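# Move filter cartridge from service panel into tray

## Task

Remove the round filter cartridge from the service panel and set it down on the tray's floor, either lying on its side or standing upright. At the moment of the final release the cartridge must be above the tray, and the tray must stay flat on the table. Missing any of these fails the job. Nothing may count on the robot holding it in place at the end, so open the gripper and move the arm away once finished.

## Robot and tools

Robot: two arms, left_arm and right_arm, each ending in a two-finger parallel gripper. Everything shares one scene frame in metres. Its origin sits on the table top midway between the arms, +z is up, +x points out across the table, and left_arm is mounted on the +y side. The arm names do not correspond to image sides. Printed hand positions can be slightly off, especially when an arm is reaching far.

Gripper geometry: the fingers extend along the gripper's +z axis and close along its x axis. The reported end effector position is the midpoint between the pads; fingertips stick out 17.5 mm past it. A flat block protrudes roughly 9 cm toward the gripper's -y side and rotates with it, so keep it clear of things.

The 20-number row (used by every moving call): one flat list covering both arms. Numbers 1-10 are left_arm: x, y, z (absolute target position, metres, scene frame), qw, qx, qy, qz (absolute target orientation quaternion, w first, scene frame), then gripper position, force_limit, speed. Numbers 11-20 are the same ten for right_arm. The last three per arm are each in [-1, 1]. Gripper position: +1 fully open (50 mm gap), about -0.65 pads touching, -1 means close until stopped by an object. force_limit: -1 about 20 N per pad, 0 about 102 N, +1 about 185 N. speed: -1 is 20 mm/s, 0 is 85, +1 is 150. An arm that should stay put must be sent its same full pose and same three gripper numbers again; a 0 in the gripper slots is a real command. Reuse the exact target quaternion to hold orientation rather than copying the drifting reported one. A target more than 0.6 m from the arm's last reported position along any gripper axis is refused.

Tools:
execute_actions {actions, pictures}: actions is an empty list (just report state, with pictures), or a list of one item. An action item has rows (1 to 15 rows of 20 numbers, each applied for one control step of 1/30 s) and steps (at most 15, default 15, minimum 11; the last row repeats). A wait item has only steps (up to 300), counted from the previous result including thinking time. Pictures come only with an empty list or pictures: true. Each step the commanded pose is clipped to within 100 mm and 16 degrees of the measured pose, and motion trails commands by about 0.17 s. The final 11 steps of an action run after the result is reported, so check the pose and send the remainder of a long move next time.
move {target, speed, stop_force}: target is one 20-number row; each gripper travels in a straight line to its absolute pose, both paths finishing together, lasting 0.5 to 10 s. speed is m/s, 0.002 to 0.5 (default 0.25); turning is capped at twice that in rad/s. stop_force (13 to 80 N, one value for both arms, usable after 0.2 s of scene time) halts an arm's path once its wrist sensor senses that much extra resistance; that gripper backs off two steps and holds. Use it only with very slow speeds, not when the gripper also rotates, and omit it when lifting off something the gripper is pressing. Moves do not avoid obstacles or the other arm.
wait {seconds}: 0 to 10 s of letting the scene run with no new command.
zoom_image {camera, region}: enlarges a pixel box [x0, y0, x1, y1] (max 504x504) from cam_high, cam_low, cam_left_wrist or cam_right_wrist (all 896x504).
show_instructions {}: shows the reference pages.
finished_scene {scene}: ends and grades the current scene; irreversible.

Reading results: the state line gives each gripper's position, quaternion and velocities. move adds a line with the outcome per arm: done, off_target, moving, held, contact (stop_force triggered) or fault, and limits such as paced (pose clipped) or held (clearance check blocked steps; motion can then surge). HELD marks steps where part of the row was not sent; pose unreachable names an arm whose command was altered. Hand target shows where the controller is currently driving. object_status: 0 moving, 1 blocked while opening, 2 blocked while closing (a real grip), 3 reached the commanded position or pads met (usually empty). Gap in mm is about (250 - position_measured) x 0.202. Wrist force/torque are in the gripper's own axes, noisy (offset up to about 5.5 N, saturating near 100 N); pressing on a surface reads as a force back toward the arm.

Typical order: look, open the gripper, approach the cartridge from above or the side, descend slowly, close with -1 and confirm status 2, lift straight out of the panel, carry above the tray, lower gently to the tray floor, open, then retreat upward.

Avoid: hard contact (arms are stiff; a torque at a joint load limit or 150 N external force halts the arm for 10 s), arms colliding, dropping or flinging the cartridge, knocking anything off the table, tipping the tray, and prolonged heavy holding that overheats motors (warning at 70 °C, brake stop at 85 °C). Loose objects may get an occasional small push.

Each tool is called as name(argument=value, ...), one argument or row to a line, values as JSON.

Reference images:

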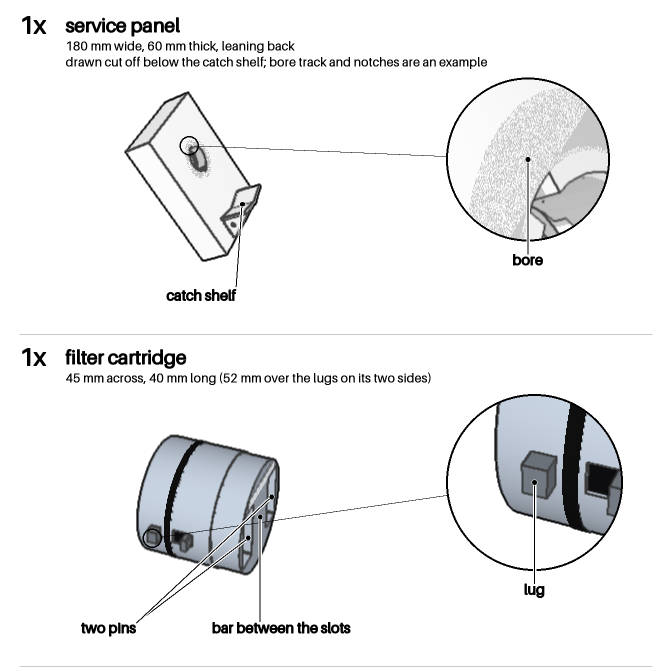

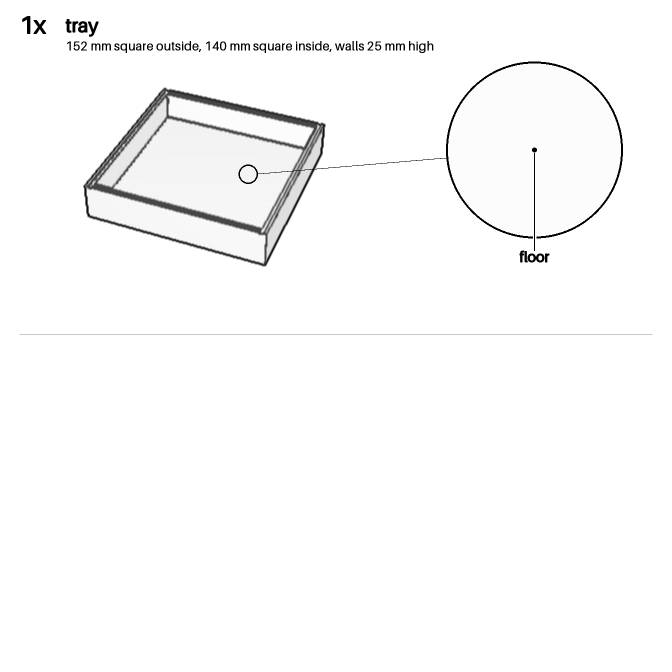

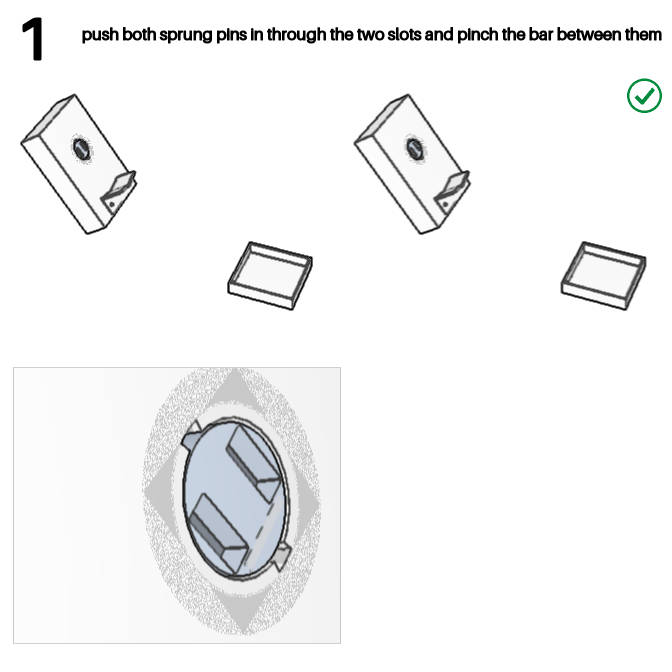

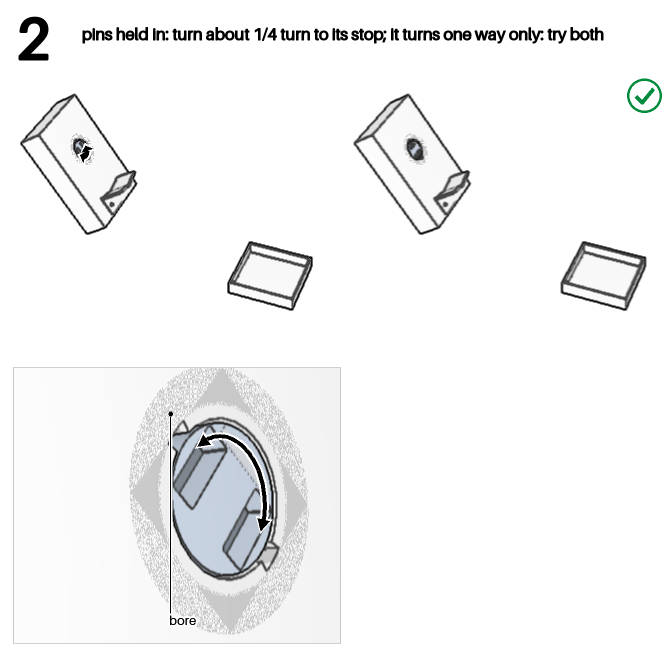

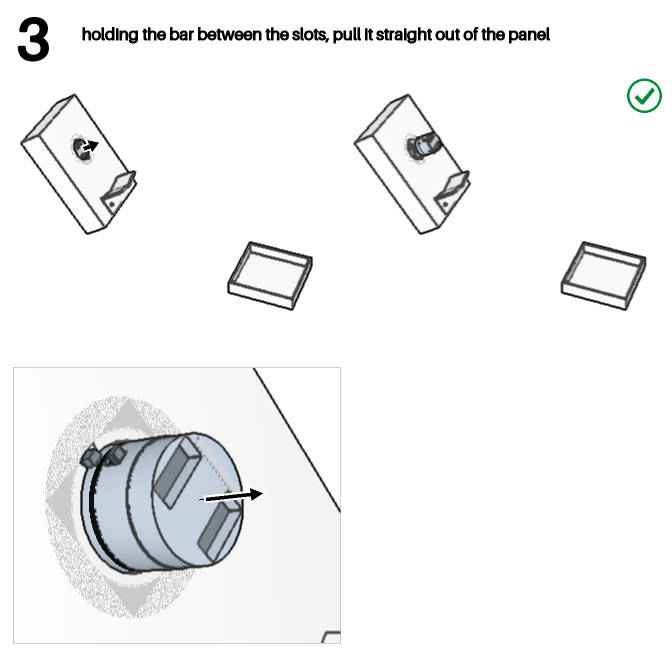

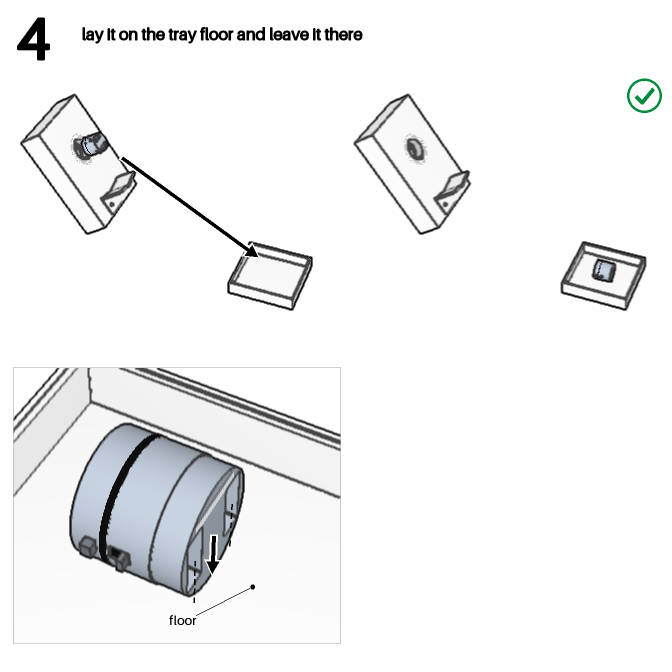

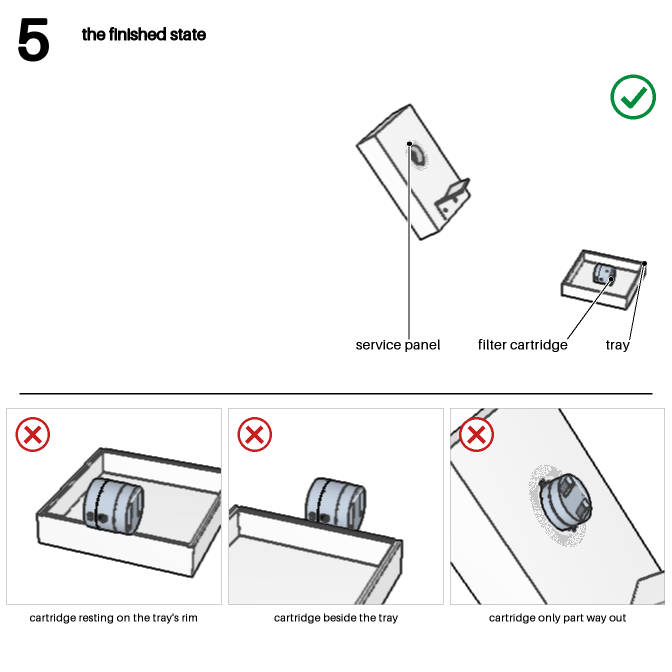

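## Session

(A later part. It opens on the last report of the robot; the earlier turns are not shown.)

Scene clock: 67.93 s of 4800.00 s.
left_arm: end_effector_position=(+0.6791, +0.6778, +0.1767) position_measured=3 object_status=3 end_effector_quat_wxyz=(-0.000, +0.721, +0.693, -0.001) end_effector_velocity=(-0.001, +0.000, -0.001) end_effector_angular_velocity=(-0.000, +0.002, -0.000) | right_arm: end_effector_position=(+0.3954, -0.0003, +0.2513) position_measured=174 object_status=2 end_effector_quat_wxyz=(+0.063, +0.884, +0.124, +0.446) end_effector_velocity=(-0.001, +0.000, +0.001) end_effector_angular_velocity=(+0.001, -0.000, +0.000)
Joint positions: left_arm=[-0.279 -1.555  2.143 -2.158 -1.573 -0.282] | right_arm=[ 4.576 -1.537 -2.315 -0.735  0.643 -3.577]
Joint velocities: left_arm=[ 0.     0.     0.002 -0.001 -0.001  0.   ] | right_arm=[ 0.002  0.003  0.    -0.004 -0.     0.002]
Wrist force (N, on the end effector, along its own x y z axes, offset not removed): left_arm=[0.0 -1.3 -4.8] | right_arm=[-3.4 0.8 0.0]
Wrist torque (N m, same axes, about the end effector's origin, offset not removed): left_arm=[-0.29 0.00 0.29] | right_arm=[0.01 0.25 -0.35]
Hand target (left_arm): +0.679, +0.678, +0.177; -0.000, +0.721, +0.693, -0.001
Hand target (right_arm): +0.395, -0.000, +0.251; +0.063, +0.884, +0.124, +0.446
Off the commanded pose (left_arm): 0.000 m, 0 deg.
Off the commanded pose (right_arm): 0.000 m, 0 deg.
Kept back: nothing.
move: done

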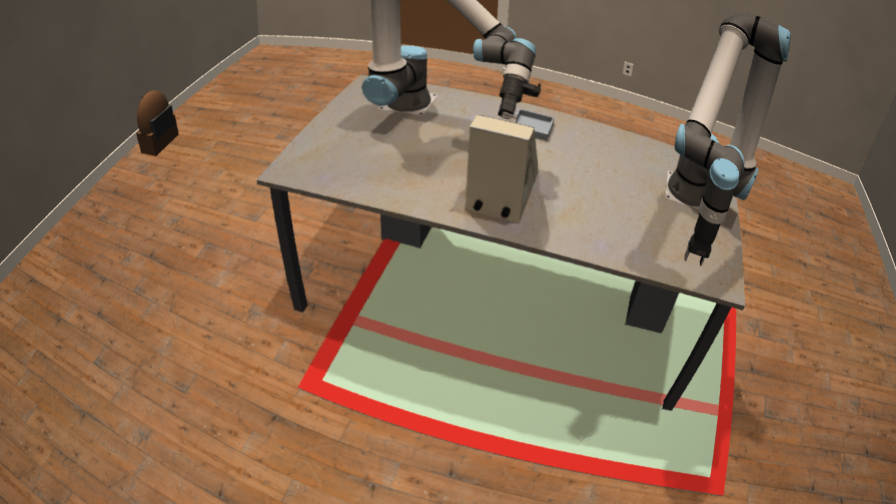

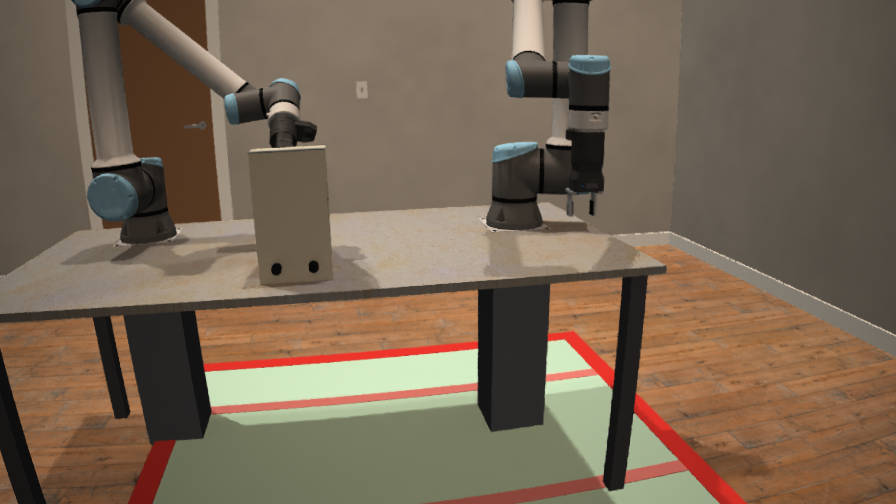

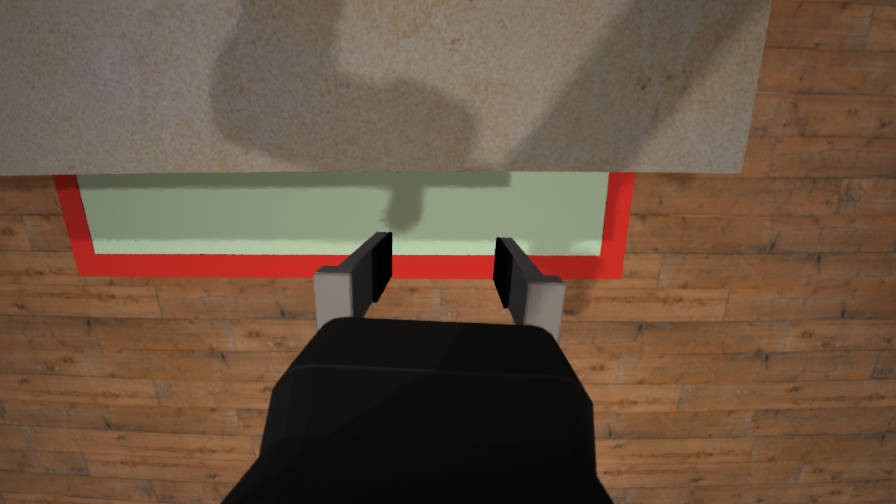

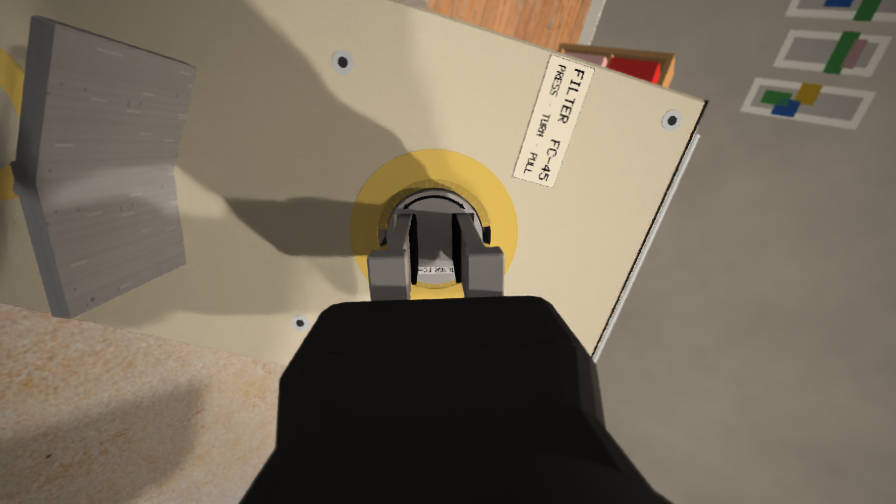

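move(
  target=[0.6791, 0.6778, 0.1767, 0.0, 0.721, 0.693, -0.001, 1, 0, 0, 0.38161, -0.00033, 0.26147, -0.0626, -0.8842, -0.1243, -0.4457, -1, -0.5, -1],
  speed=0.008,
  stop_force=30,
)

Scene clock: 70.70 s of 4800.00 s.
left_arm: end_effector_position=(+0.6791, +0.6778, +0.1767) position_measured=3 object_status=3 end_effector_quat_wxyz=(-0.000, +0.721, +0.693, -0.001) end_effector_velocity=(-0.000, +0.000, -0.000) end_effector_angular_velocity=(+0.000, +0.001, -0.000) | right_arm: end_effector_position=(+0.3818, -0.0003, +0.2613) position_measured=174 object_status=2 end_effector_quat_wxyz=(+0.063, +0.884, +0.124, +0.446) end_effector_velocity=(-0.001, +0.000, +0.001) end_effector_angular_velocity=(-0.000, -0.000, -0.000)
Joint positions: left_arm=[-0.279 -1.555  2.143 -2.158 -1.573 -0.282] | right_arm=[ 4.602 -1.507 -2.312 -0.803  0.64  -3.534]
Joint velocities: left_arm=[-0.    -0.     0.     0.001 -0.     0.   ] | right_arm=[ 0.003  0.002  0.001 -0.007 -0.     0.005]
Wrist force (N, on the end effector, along its own x y z axes, offset not removed): left_arm=[1.3 3.0 -2.1] | right_arm=[-7.2 2.8 1.0]
Wrist torque (N m, same axes, about the end effector's origin, offset not removed): left_arm=[0.52 -0.22 0.28] | right_arm=[0.28 -0.05 -0.30]
Hand target (left_arm): +0.679, +0.678, +0.177; -0.000, +0.721, +0.693, -0.001
Hand target (right_arm): +0.382, -0.000, +0.261; +0.063, +0.884, +0.124, +0.446
Off the commanded pose (left_arm): 0.000 m, 0 deg.
Off the commanded pose (right_arm): 0.000 m, 0 deg.
Kept back: nothing.
move: done

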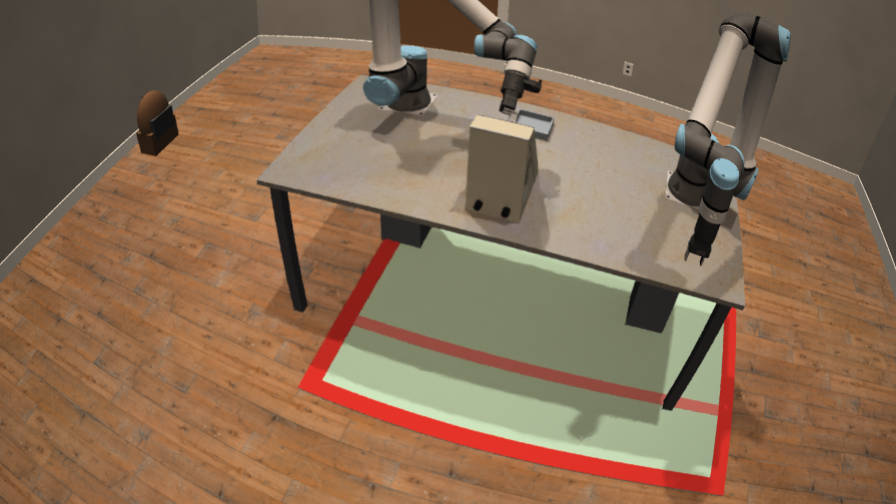

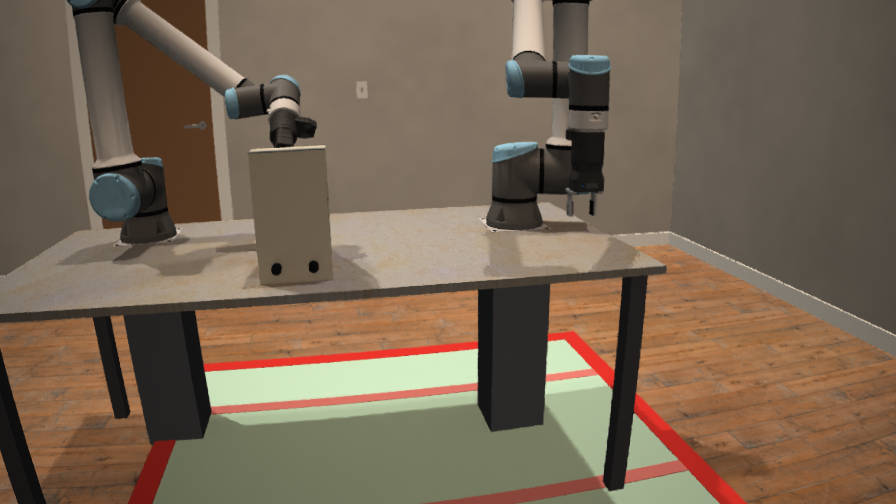

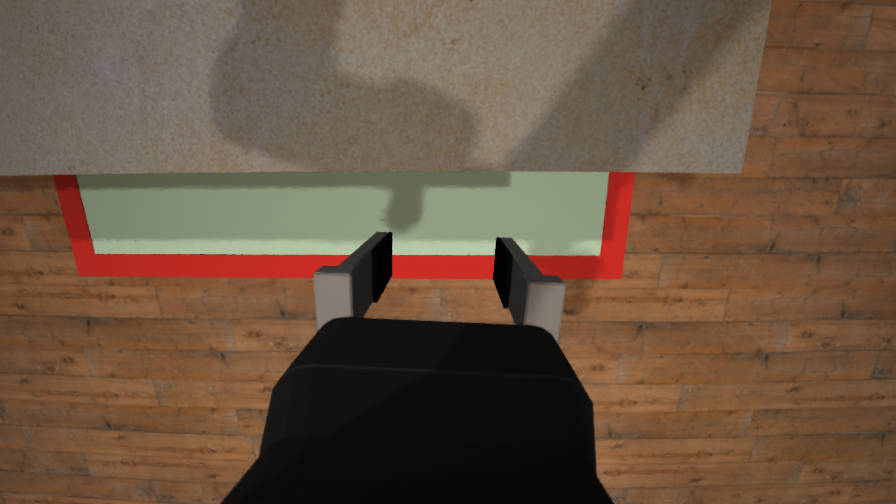

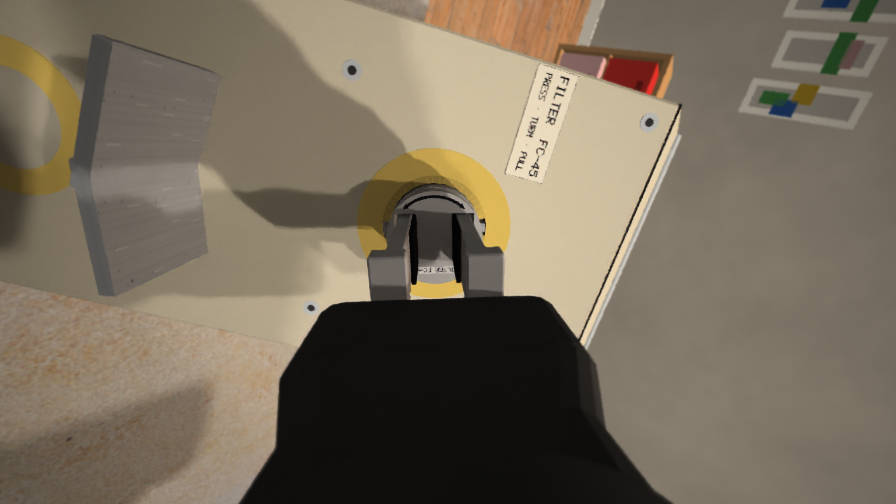

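move(
  target=[0.6791, 0.6778, 0.1767, 0.0, 0.721, 0.693, -0.001, 1, 0, 0, 0.35277, -0.00041, 0.28132, -0.0626, -0.8842, -0.1243, -0.4457, -1, -0.5, -1],
  speed=0.012,
  stop_force=30,
)

Scene clock: 74.57 s of 4800.00 s.
left_arm: end_effector_position=(+0.6791, +0.6778, +0.1767) position_measured=3 object_status=3 end_effector_quat_wxyz=(-0.000, +0.721, +0.693, -0.001) end_effector_velocity=(-0.000, +0.000, -0.000) end_effector_angular_velocity=(+0.001, +0.001, -0.001) | right_arm: end_effector_position=(+0.3531, -0.0004, +0.2811) position_measured=174 object_status=2 end_effector_quat_wxyz=(+0.063, +0.884, +0.124, +0.446) end_effector_velocity=(-0.002, -0.000, +0.002) end_effector_angular_velocity=(+0.002, -0.000, -0.001)
Joint positions: left_arm=[-0.279 -1.555  2.143 -2.158 -1.573 -0.282] | right_arm=[ 4.657 -1.449 -2.299 -0.947  0.637 -3.442]
Joint velocities: left_arm=[-0.     0.001  0.     0.001  0.     0.001] | right_arm=[ 0.005  0.006  0.001 -0.013 -0.     0.009]
Wrist force (N, on the end effector, along its own x y z axes, offset not removed): left_arm=[-0.2 -4.4 -4.1] | right_arm=[-6.7 3.9 3.3]
Wrist torque (N m, same axes, about the end effector's origin, offset not removed): left_arm=[-0.94 0.02 0.21] | right_arm=[0.87 1.28 -0.06]
Hand target (left_arm): +0.679, +0.678, +0.177; -0.000, +0.721, +0.693, -0.001
Hand target (right_arm): +0.353, -0.000, +0.281; +0.063, +0.884, +0.124, +0.446
Off the commanded pose (left_arm): 0.000 m, 0 deg.
Off the commanded pose (right_arm): 0.000 m, 0 deg.
Kept back: nothing.
move: done

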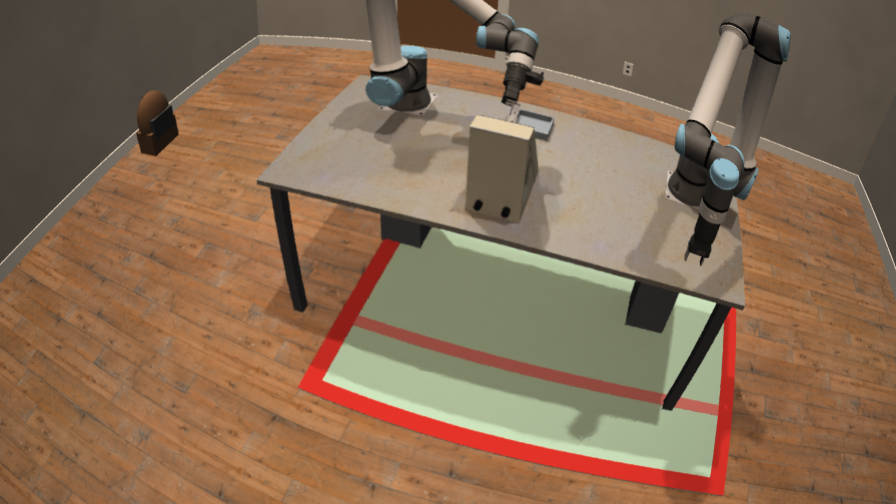

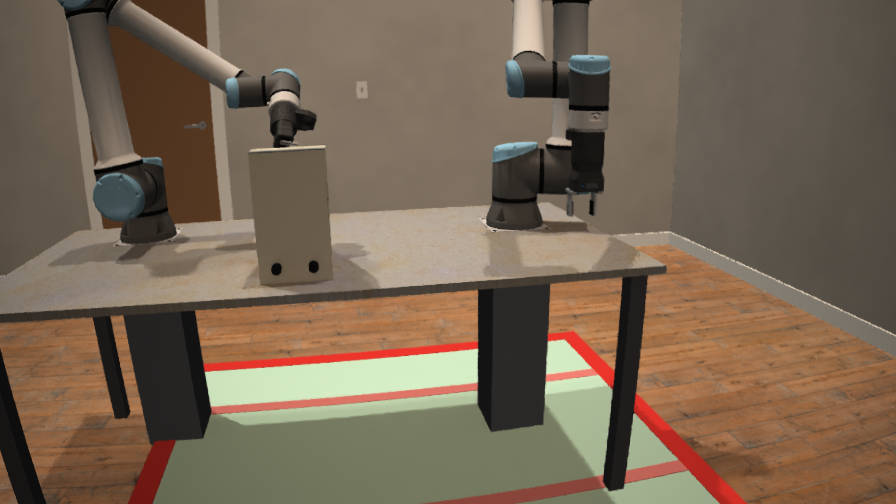

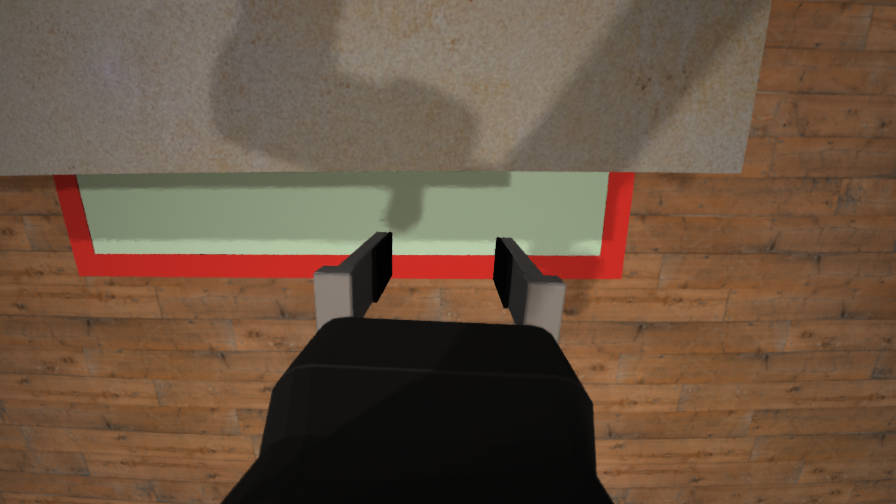

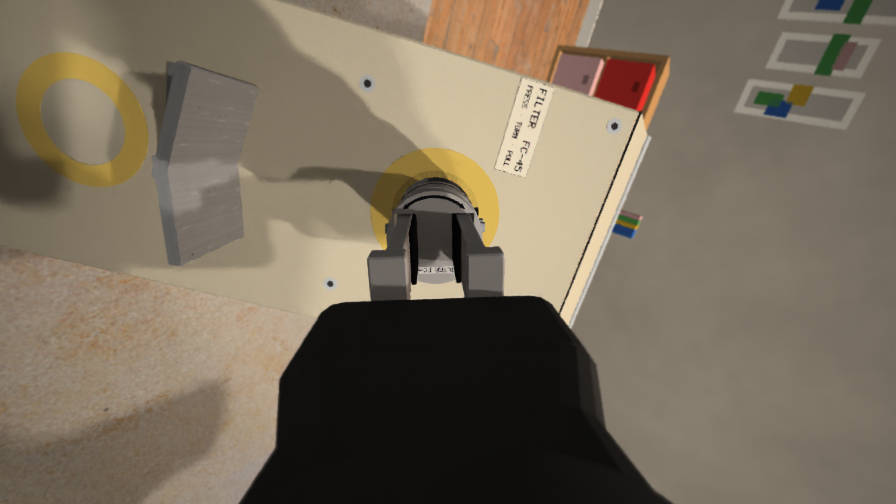

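move(
  target=[0.6791, 0.6778, 0.1767, 0.0, 0.721, 0.693, -0.001, 1, 0, 0, -0.06, 0.0, 0.25, 0, -1, 0, 0, -1, -0.5, -1],
  speed=0.2,
)

Scene clock: 79.90 s of 4800.00 s.
left_arm: end_effector_position=(+0.6791, +0.6778, +0.1767) position_measured=3 object_status=3 end_effector_quat_wxyz=(-0.000, +0.721, +0.693, -0.001) end_effector_velocity=(-0.000, +0.000, -0.001) end_effector_angular_velocity=(+0.001, +0.002, +0.001) | right_arm: end_effector_position=(-0.0595, +0.0004, +0.2500) position_measured=174 object_status=2 end_effector_quat_wxyz=(+0.000, +1.000, -0.000, +0.000) end_effector_velocity=(-0.002, -0.000, -0.001) end_effector_angular_velocity=(+0.000, +0.004, -0.003)
Joint positions: left_arm=[-0.279 -1.555  2.143 -2.158 -1.573 -0.282] | right_arm=[ 5.007 -1.299 -2.24  -1.174  1.57  -2.803]
Joint velocities: left_arm=[ 0.     0.001 -0.     0.002  0.    -0.001] | right_arm=[ 0.002  0.    -0.001  0.003  0.004  0.004]
Wrist force (N, on the end effector, along its own x y z axes, offset not removed): left_arm=[-4.6 -2.3 -3.0] | right_arm=[-3.6 3.7 -1.2]
Wrist torque (N m, same axes, about the end effector's origin, offset not removed): left_arm=[-0.41 0.91 0.24] | right_arm=[0.54 0.73 -0.14]
Hand target (left_arm): +0.679, +0.678, +0.177; -0.000, +0.721, +0.693, -0.001
Hand target (right_arm): -0.060, +0.000, +0.250; +0.000, +1.000, -0.000, +0.000
Off the commanded pose (left_arm): 0.000 m, 0 deg.
Off the commanded pose (right_arm): 0.001 m, 0 deg.
Kept back: nothing.
move: done

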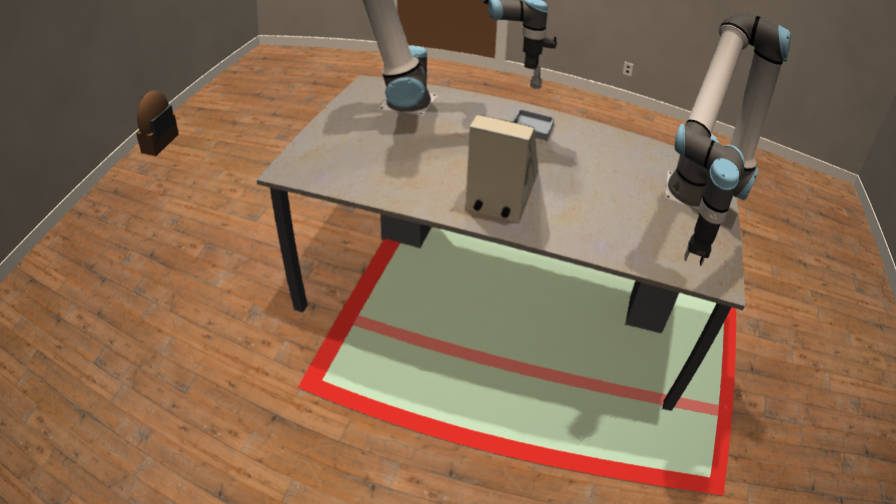

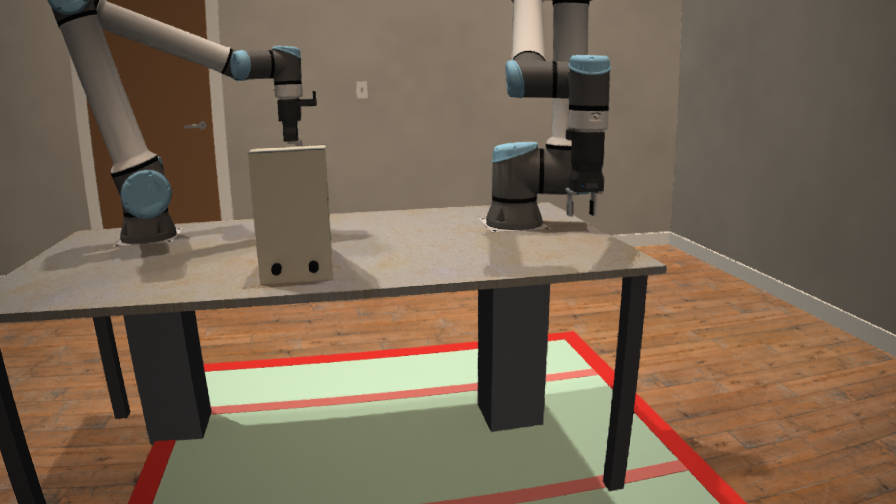

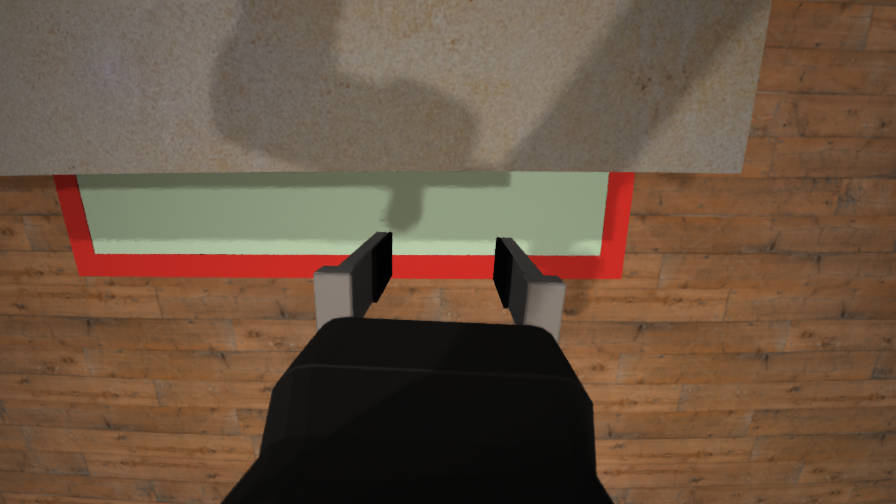

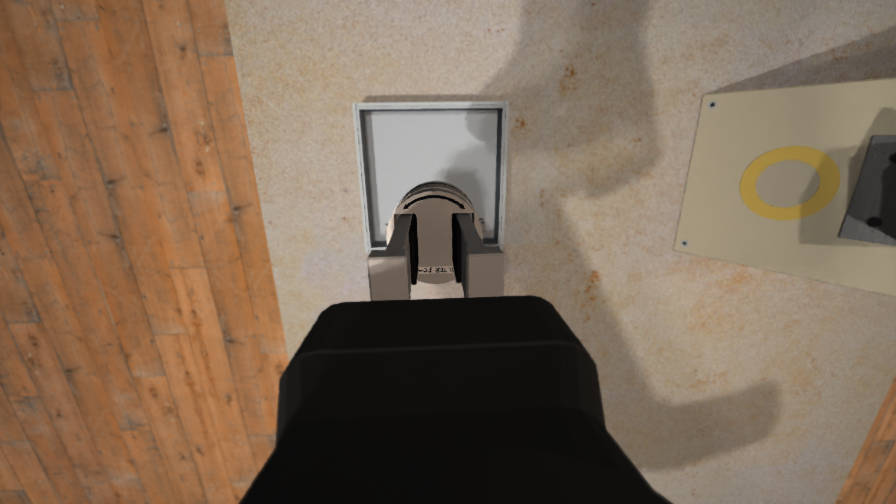

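execute_actions(
  actions=[],
)

Scene clock: 81.60 s of 4800.00 s.
left_arm: end_effector_position=(+0.6791, +0.6778, +0.1767) position_measured=3 object_status=3 end_effector_quat_wxyz=(-0.000, +0.721, +0.693, -0.001) end_effector_velocity=(+0.001, -0.001, +0.001) end_effector_angular_velocity=(-0.000, -0.002, -0.002) | right_arm: end_effector_position=(-0.0597, +0.0004, +0.2499) position_measured=174 object_status=2 end_effector_quat_wxyz=(+0.000, +1.000, -0.000, +0.000) end_effector_velocity=(-0.000, +0.000, +0.000) end_effector_angular_velocity=(+0.001, +0.001, +0.001)
Joint positions: left_arm=[-0.279 -1.555  2.143 -2.158 -1.573 -0.282] | right_arm=[ 5.007 -1.299 -2.24  -1.174  1.571 -2.803]
Joint velocities: left_arm=[-0.001 -0.    -0.001 -0.     0.     0.001] | right_arm=[-0.     0.    -0.     0.001  0.    -0.001]
Wrist force (N, on the end effector, along its own x y z axes, offset not removed): left_arm=[-1.8 -1.1 -3.3] | right_arm=[-0.9 1.9 1.8]
Wrist torque (N m, same axes, about the end effector's origin, offset not removed): left_arm=[-0.37 0.42 0.39] | right_arm=[0.23 0.50 -0.48]
Hand target (left_arm): +0.679, +0.678, +0.177; -0.000, +0.721, +0.693, -0.001
Hand target (right_arm): -0.060, +0.000, +0.250; +0.000, +1.000, -0.000, +0.000
Off the commanded pose (left_arm): 0.000 m, 0 deg.
Off the commanded pose (right_arm): 0.000 m, 0 deg.
Kept back: nothing.
Steps of this call (steps 1 to 51: nothing new was sent). Readings (end_effector_position | what the end effector reports):
1: left_arm (+0.6791, +0.6778, +0.1767) | right_arm (-0.0596, +0.0004, +0.2500) | left_arm position_measured=3 object_status=3 | right_arm position_measured=174 object_status=2
2: left_arm (+0.6791, +0.6778, +0.1767) | right_arm (-0.0596, +0.0004, +0.2499) | left_arm position_measured=3 object_status=3 | right_arm position_measured=174 object_status=2
4: left_arm (+0.6791, +0.6778, +0.1767) | right_arm (-0.0597, +0.0004, +0.2499) | left_arm position_measured=3 object_status=3 | right_arm position_measured=174 object_status=2
8: left_arm (+0.6791, +0.6778, +0.1767) | right_arm (-0.0597, +0.0004, +0.2499) | left_arm position_measured=3 object_status=3 | right_arm position_measured=174 object_status=2
51: the state above

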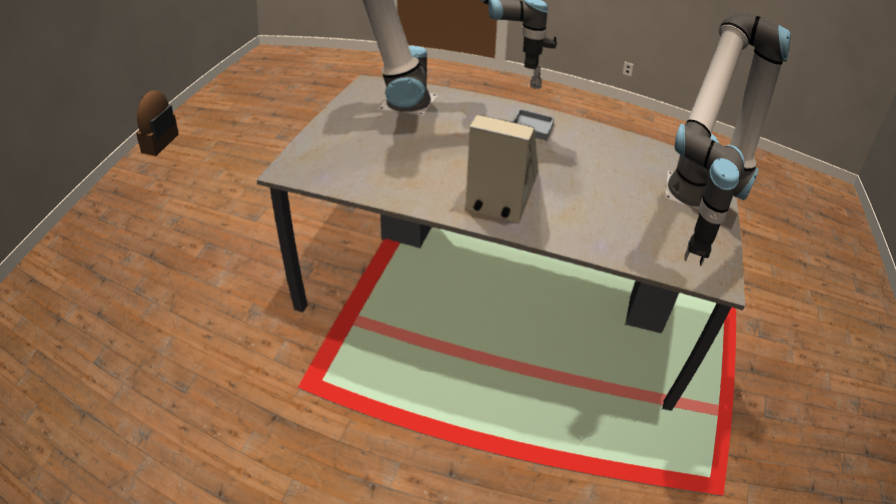

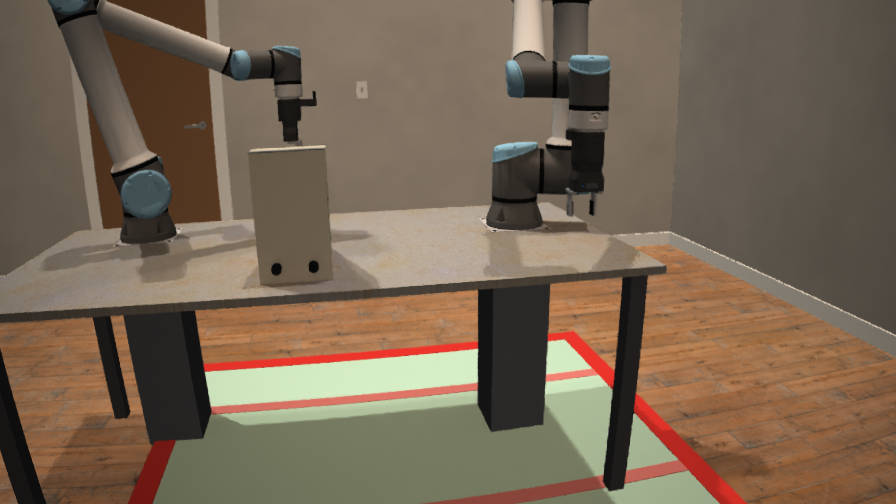

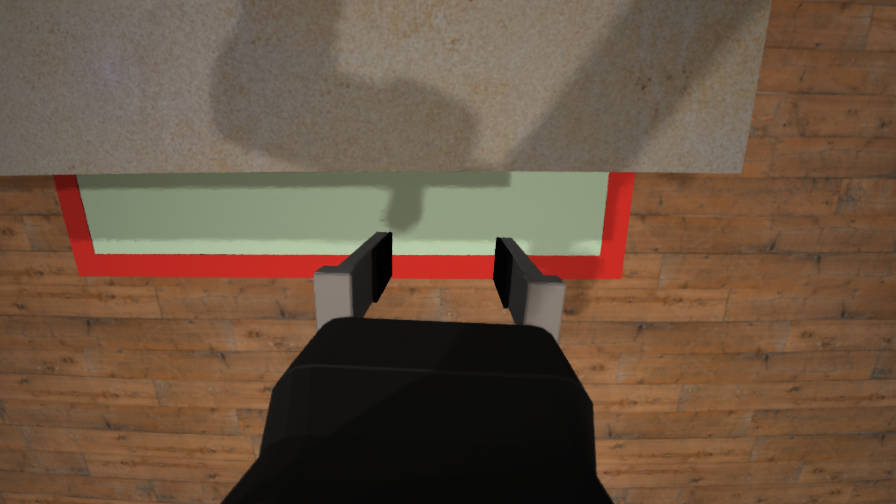

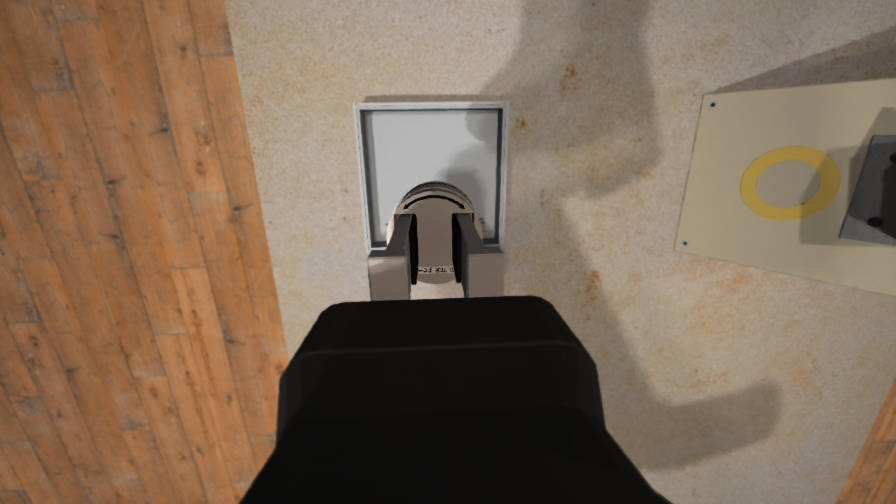

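move(
  target=[0.6791, 0.6778, 0.1767, 0.0, 0.721, 0.693, -0.001, 1, 0, 0, -0.06, 0.0, 0.065, 0, 1, 0, 0, -1, -0.5, -1],
  speed=0.15,
)

Scene clock: 83.70 s of 4800.00 s.
left_arm: end_effector_position=(+0.6791, +0.6778, +0.1767) position_measured=3 object_status=3 end_effector_quat_wxyz=(-0.000, +0.721, +0.693, -0.001) end_effector_velocity=(-0.001, +0.001, -0.001) end_effector_angular_velocity=(+0.001, +0.001, +0.001) | right_arm: end_effector_position=(-0.0600, -0.0000, +0.0654) position_measured=174 object_status=2 end_effector_quat_wxyz=(+0.000, +1.000, +0.000, +0.000) end_effector_velocity=(-0.000, +0.000, -0.003) end_effector_angular_velocity=(-0.000, +0.000, +0.001)
Joint positions: left_arm=[-0.279 -1.555  2.143 -2.158 -1.573 -0.282] | right_arm=[ 5.008 -1.544 -2.445 -0.724  1.571 -2.803]
Joint velocities: left_arm=[ 0.    -0.001  0.002 -0.     0.001 -0.   ] | right_arm=[-0.    -0.006 -0.002  0.008  0.    -0.001]
Wrist force (N, on the end effector, along its own x y z axes, offset not removed): left_arm=[1.6 -1.7 -4.4] | right_arm=[-4.0 3.2 3.1]
Wrist torque (N m, same axes, about the end effector's origin, offset not removed): left_arm=[-0.33 -0.33 0.15] | right_arm=[0.43 0.80 -0.14]
Hand target (left_arm): +0.679, +0.678, +0.177; -0.000, +0.721, +0.693, -0.001
Hand target (right_arm): -0.060, +0.000, +0.065; +0.000, +1.000, -0.000, +0.000
Off the commanded pose (left_arm): 0.000 m, 0 deg.
Off the commanded pose (right_arm): 0.000 m, 0 deg.
Kept back: nothing.
move: done

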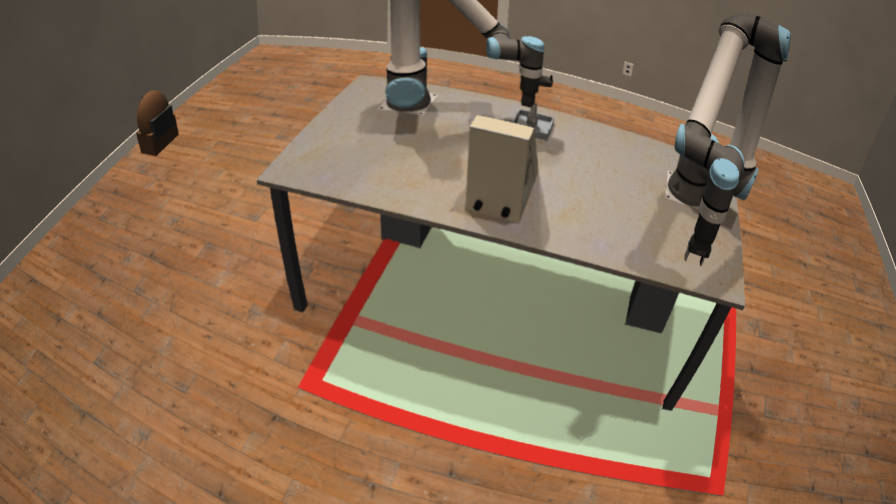

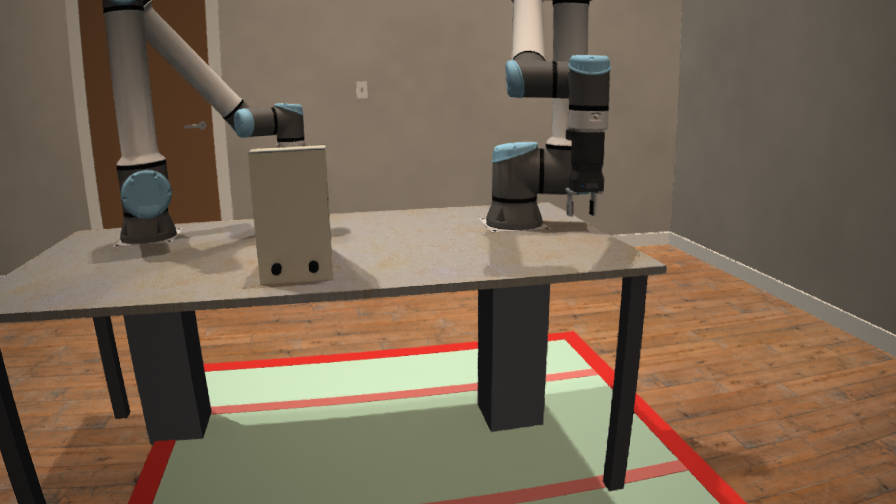

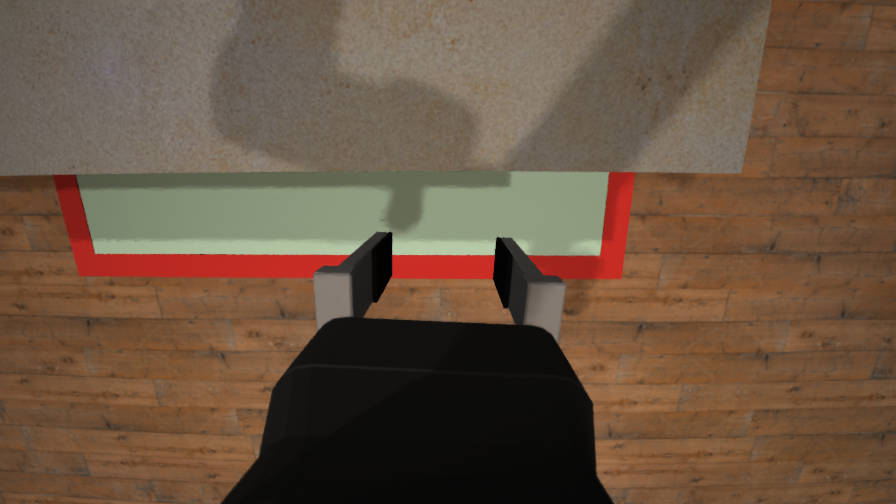

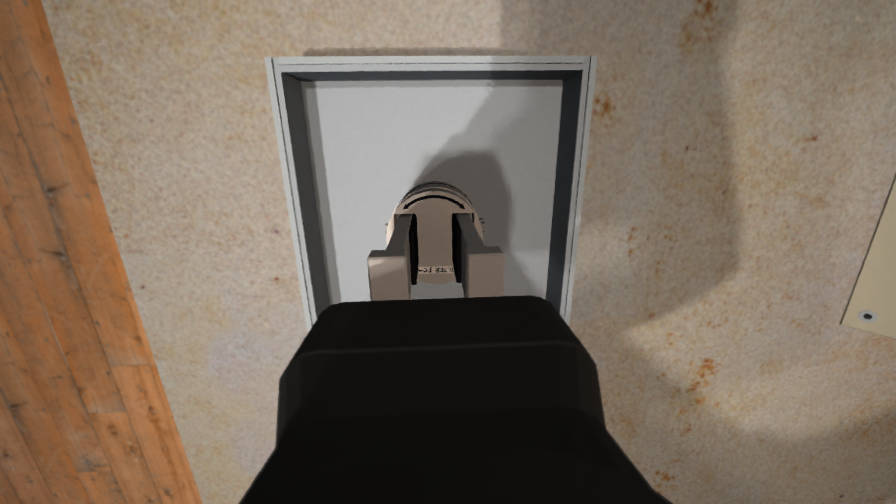

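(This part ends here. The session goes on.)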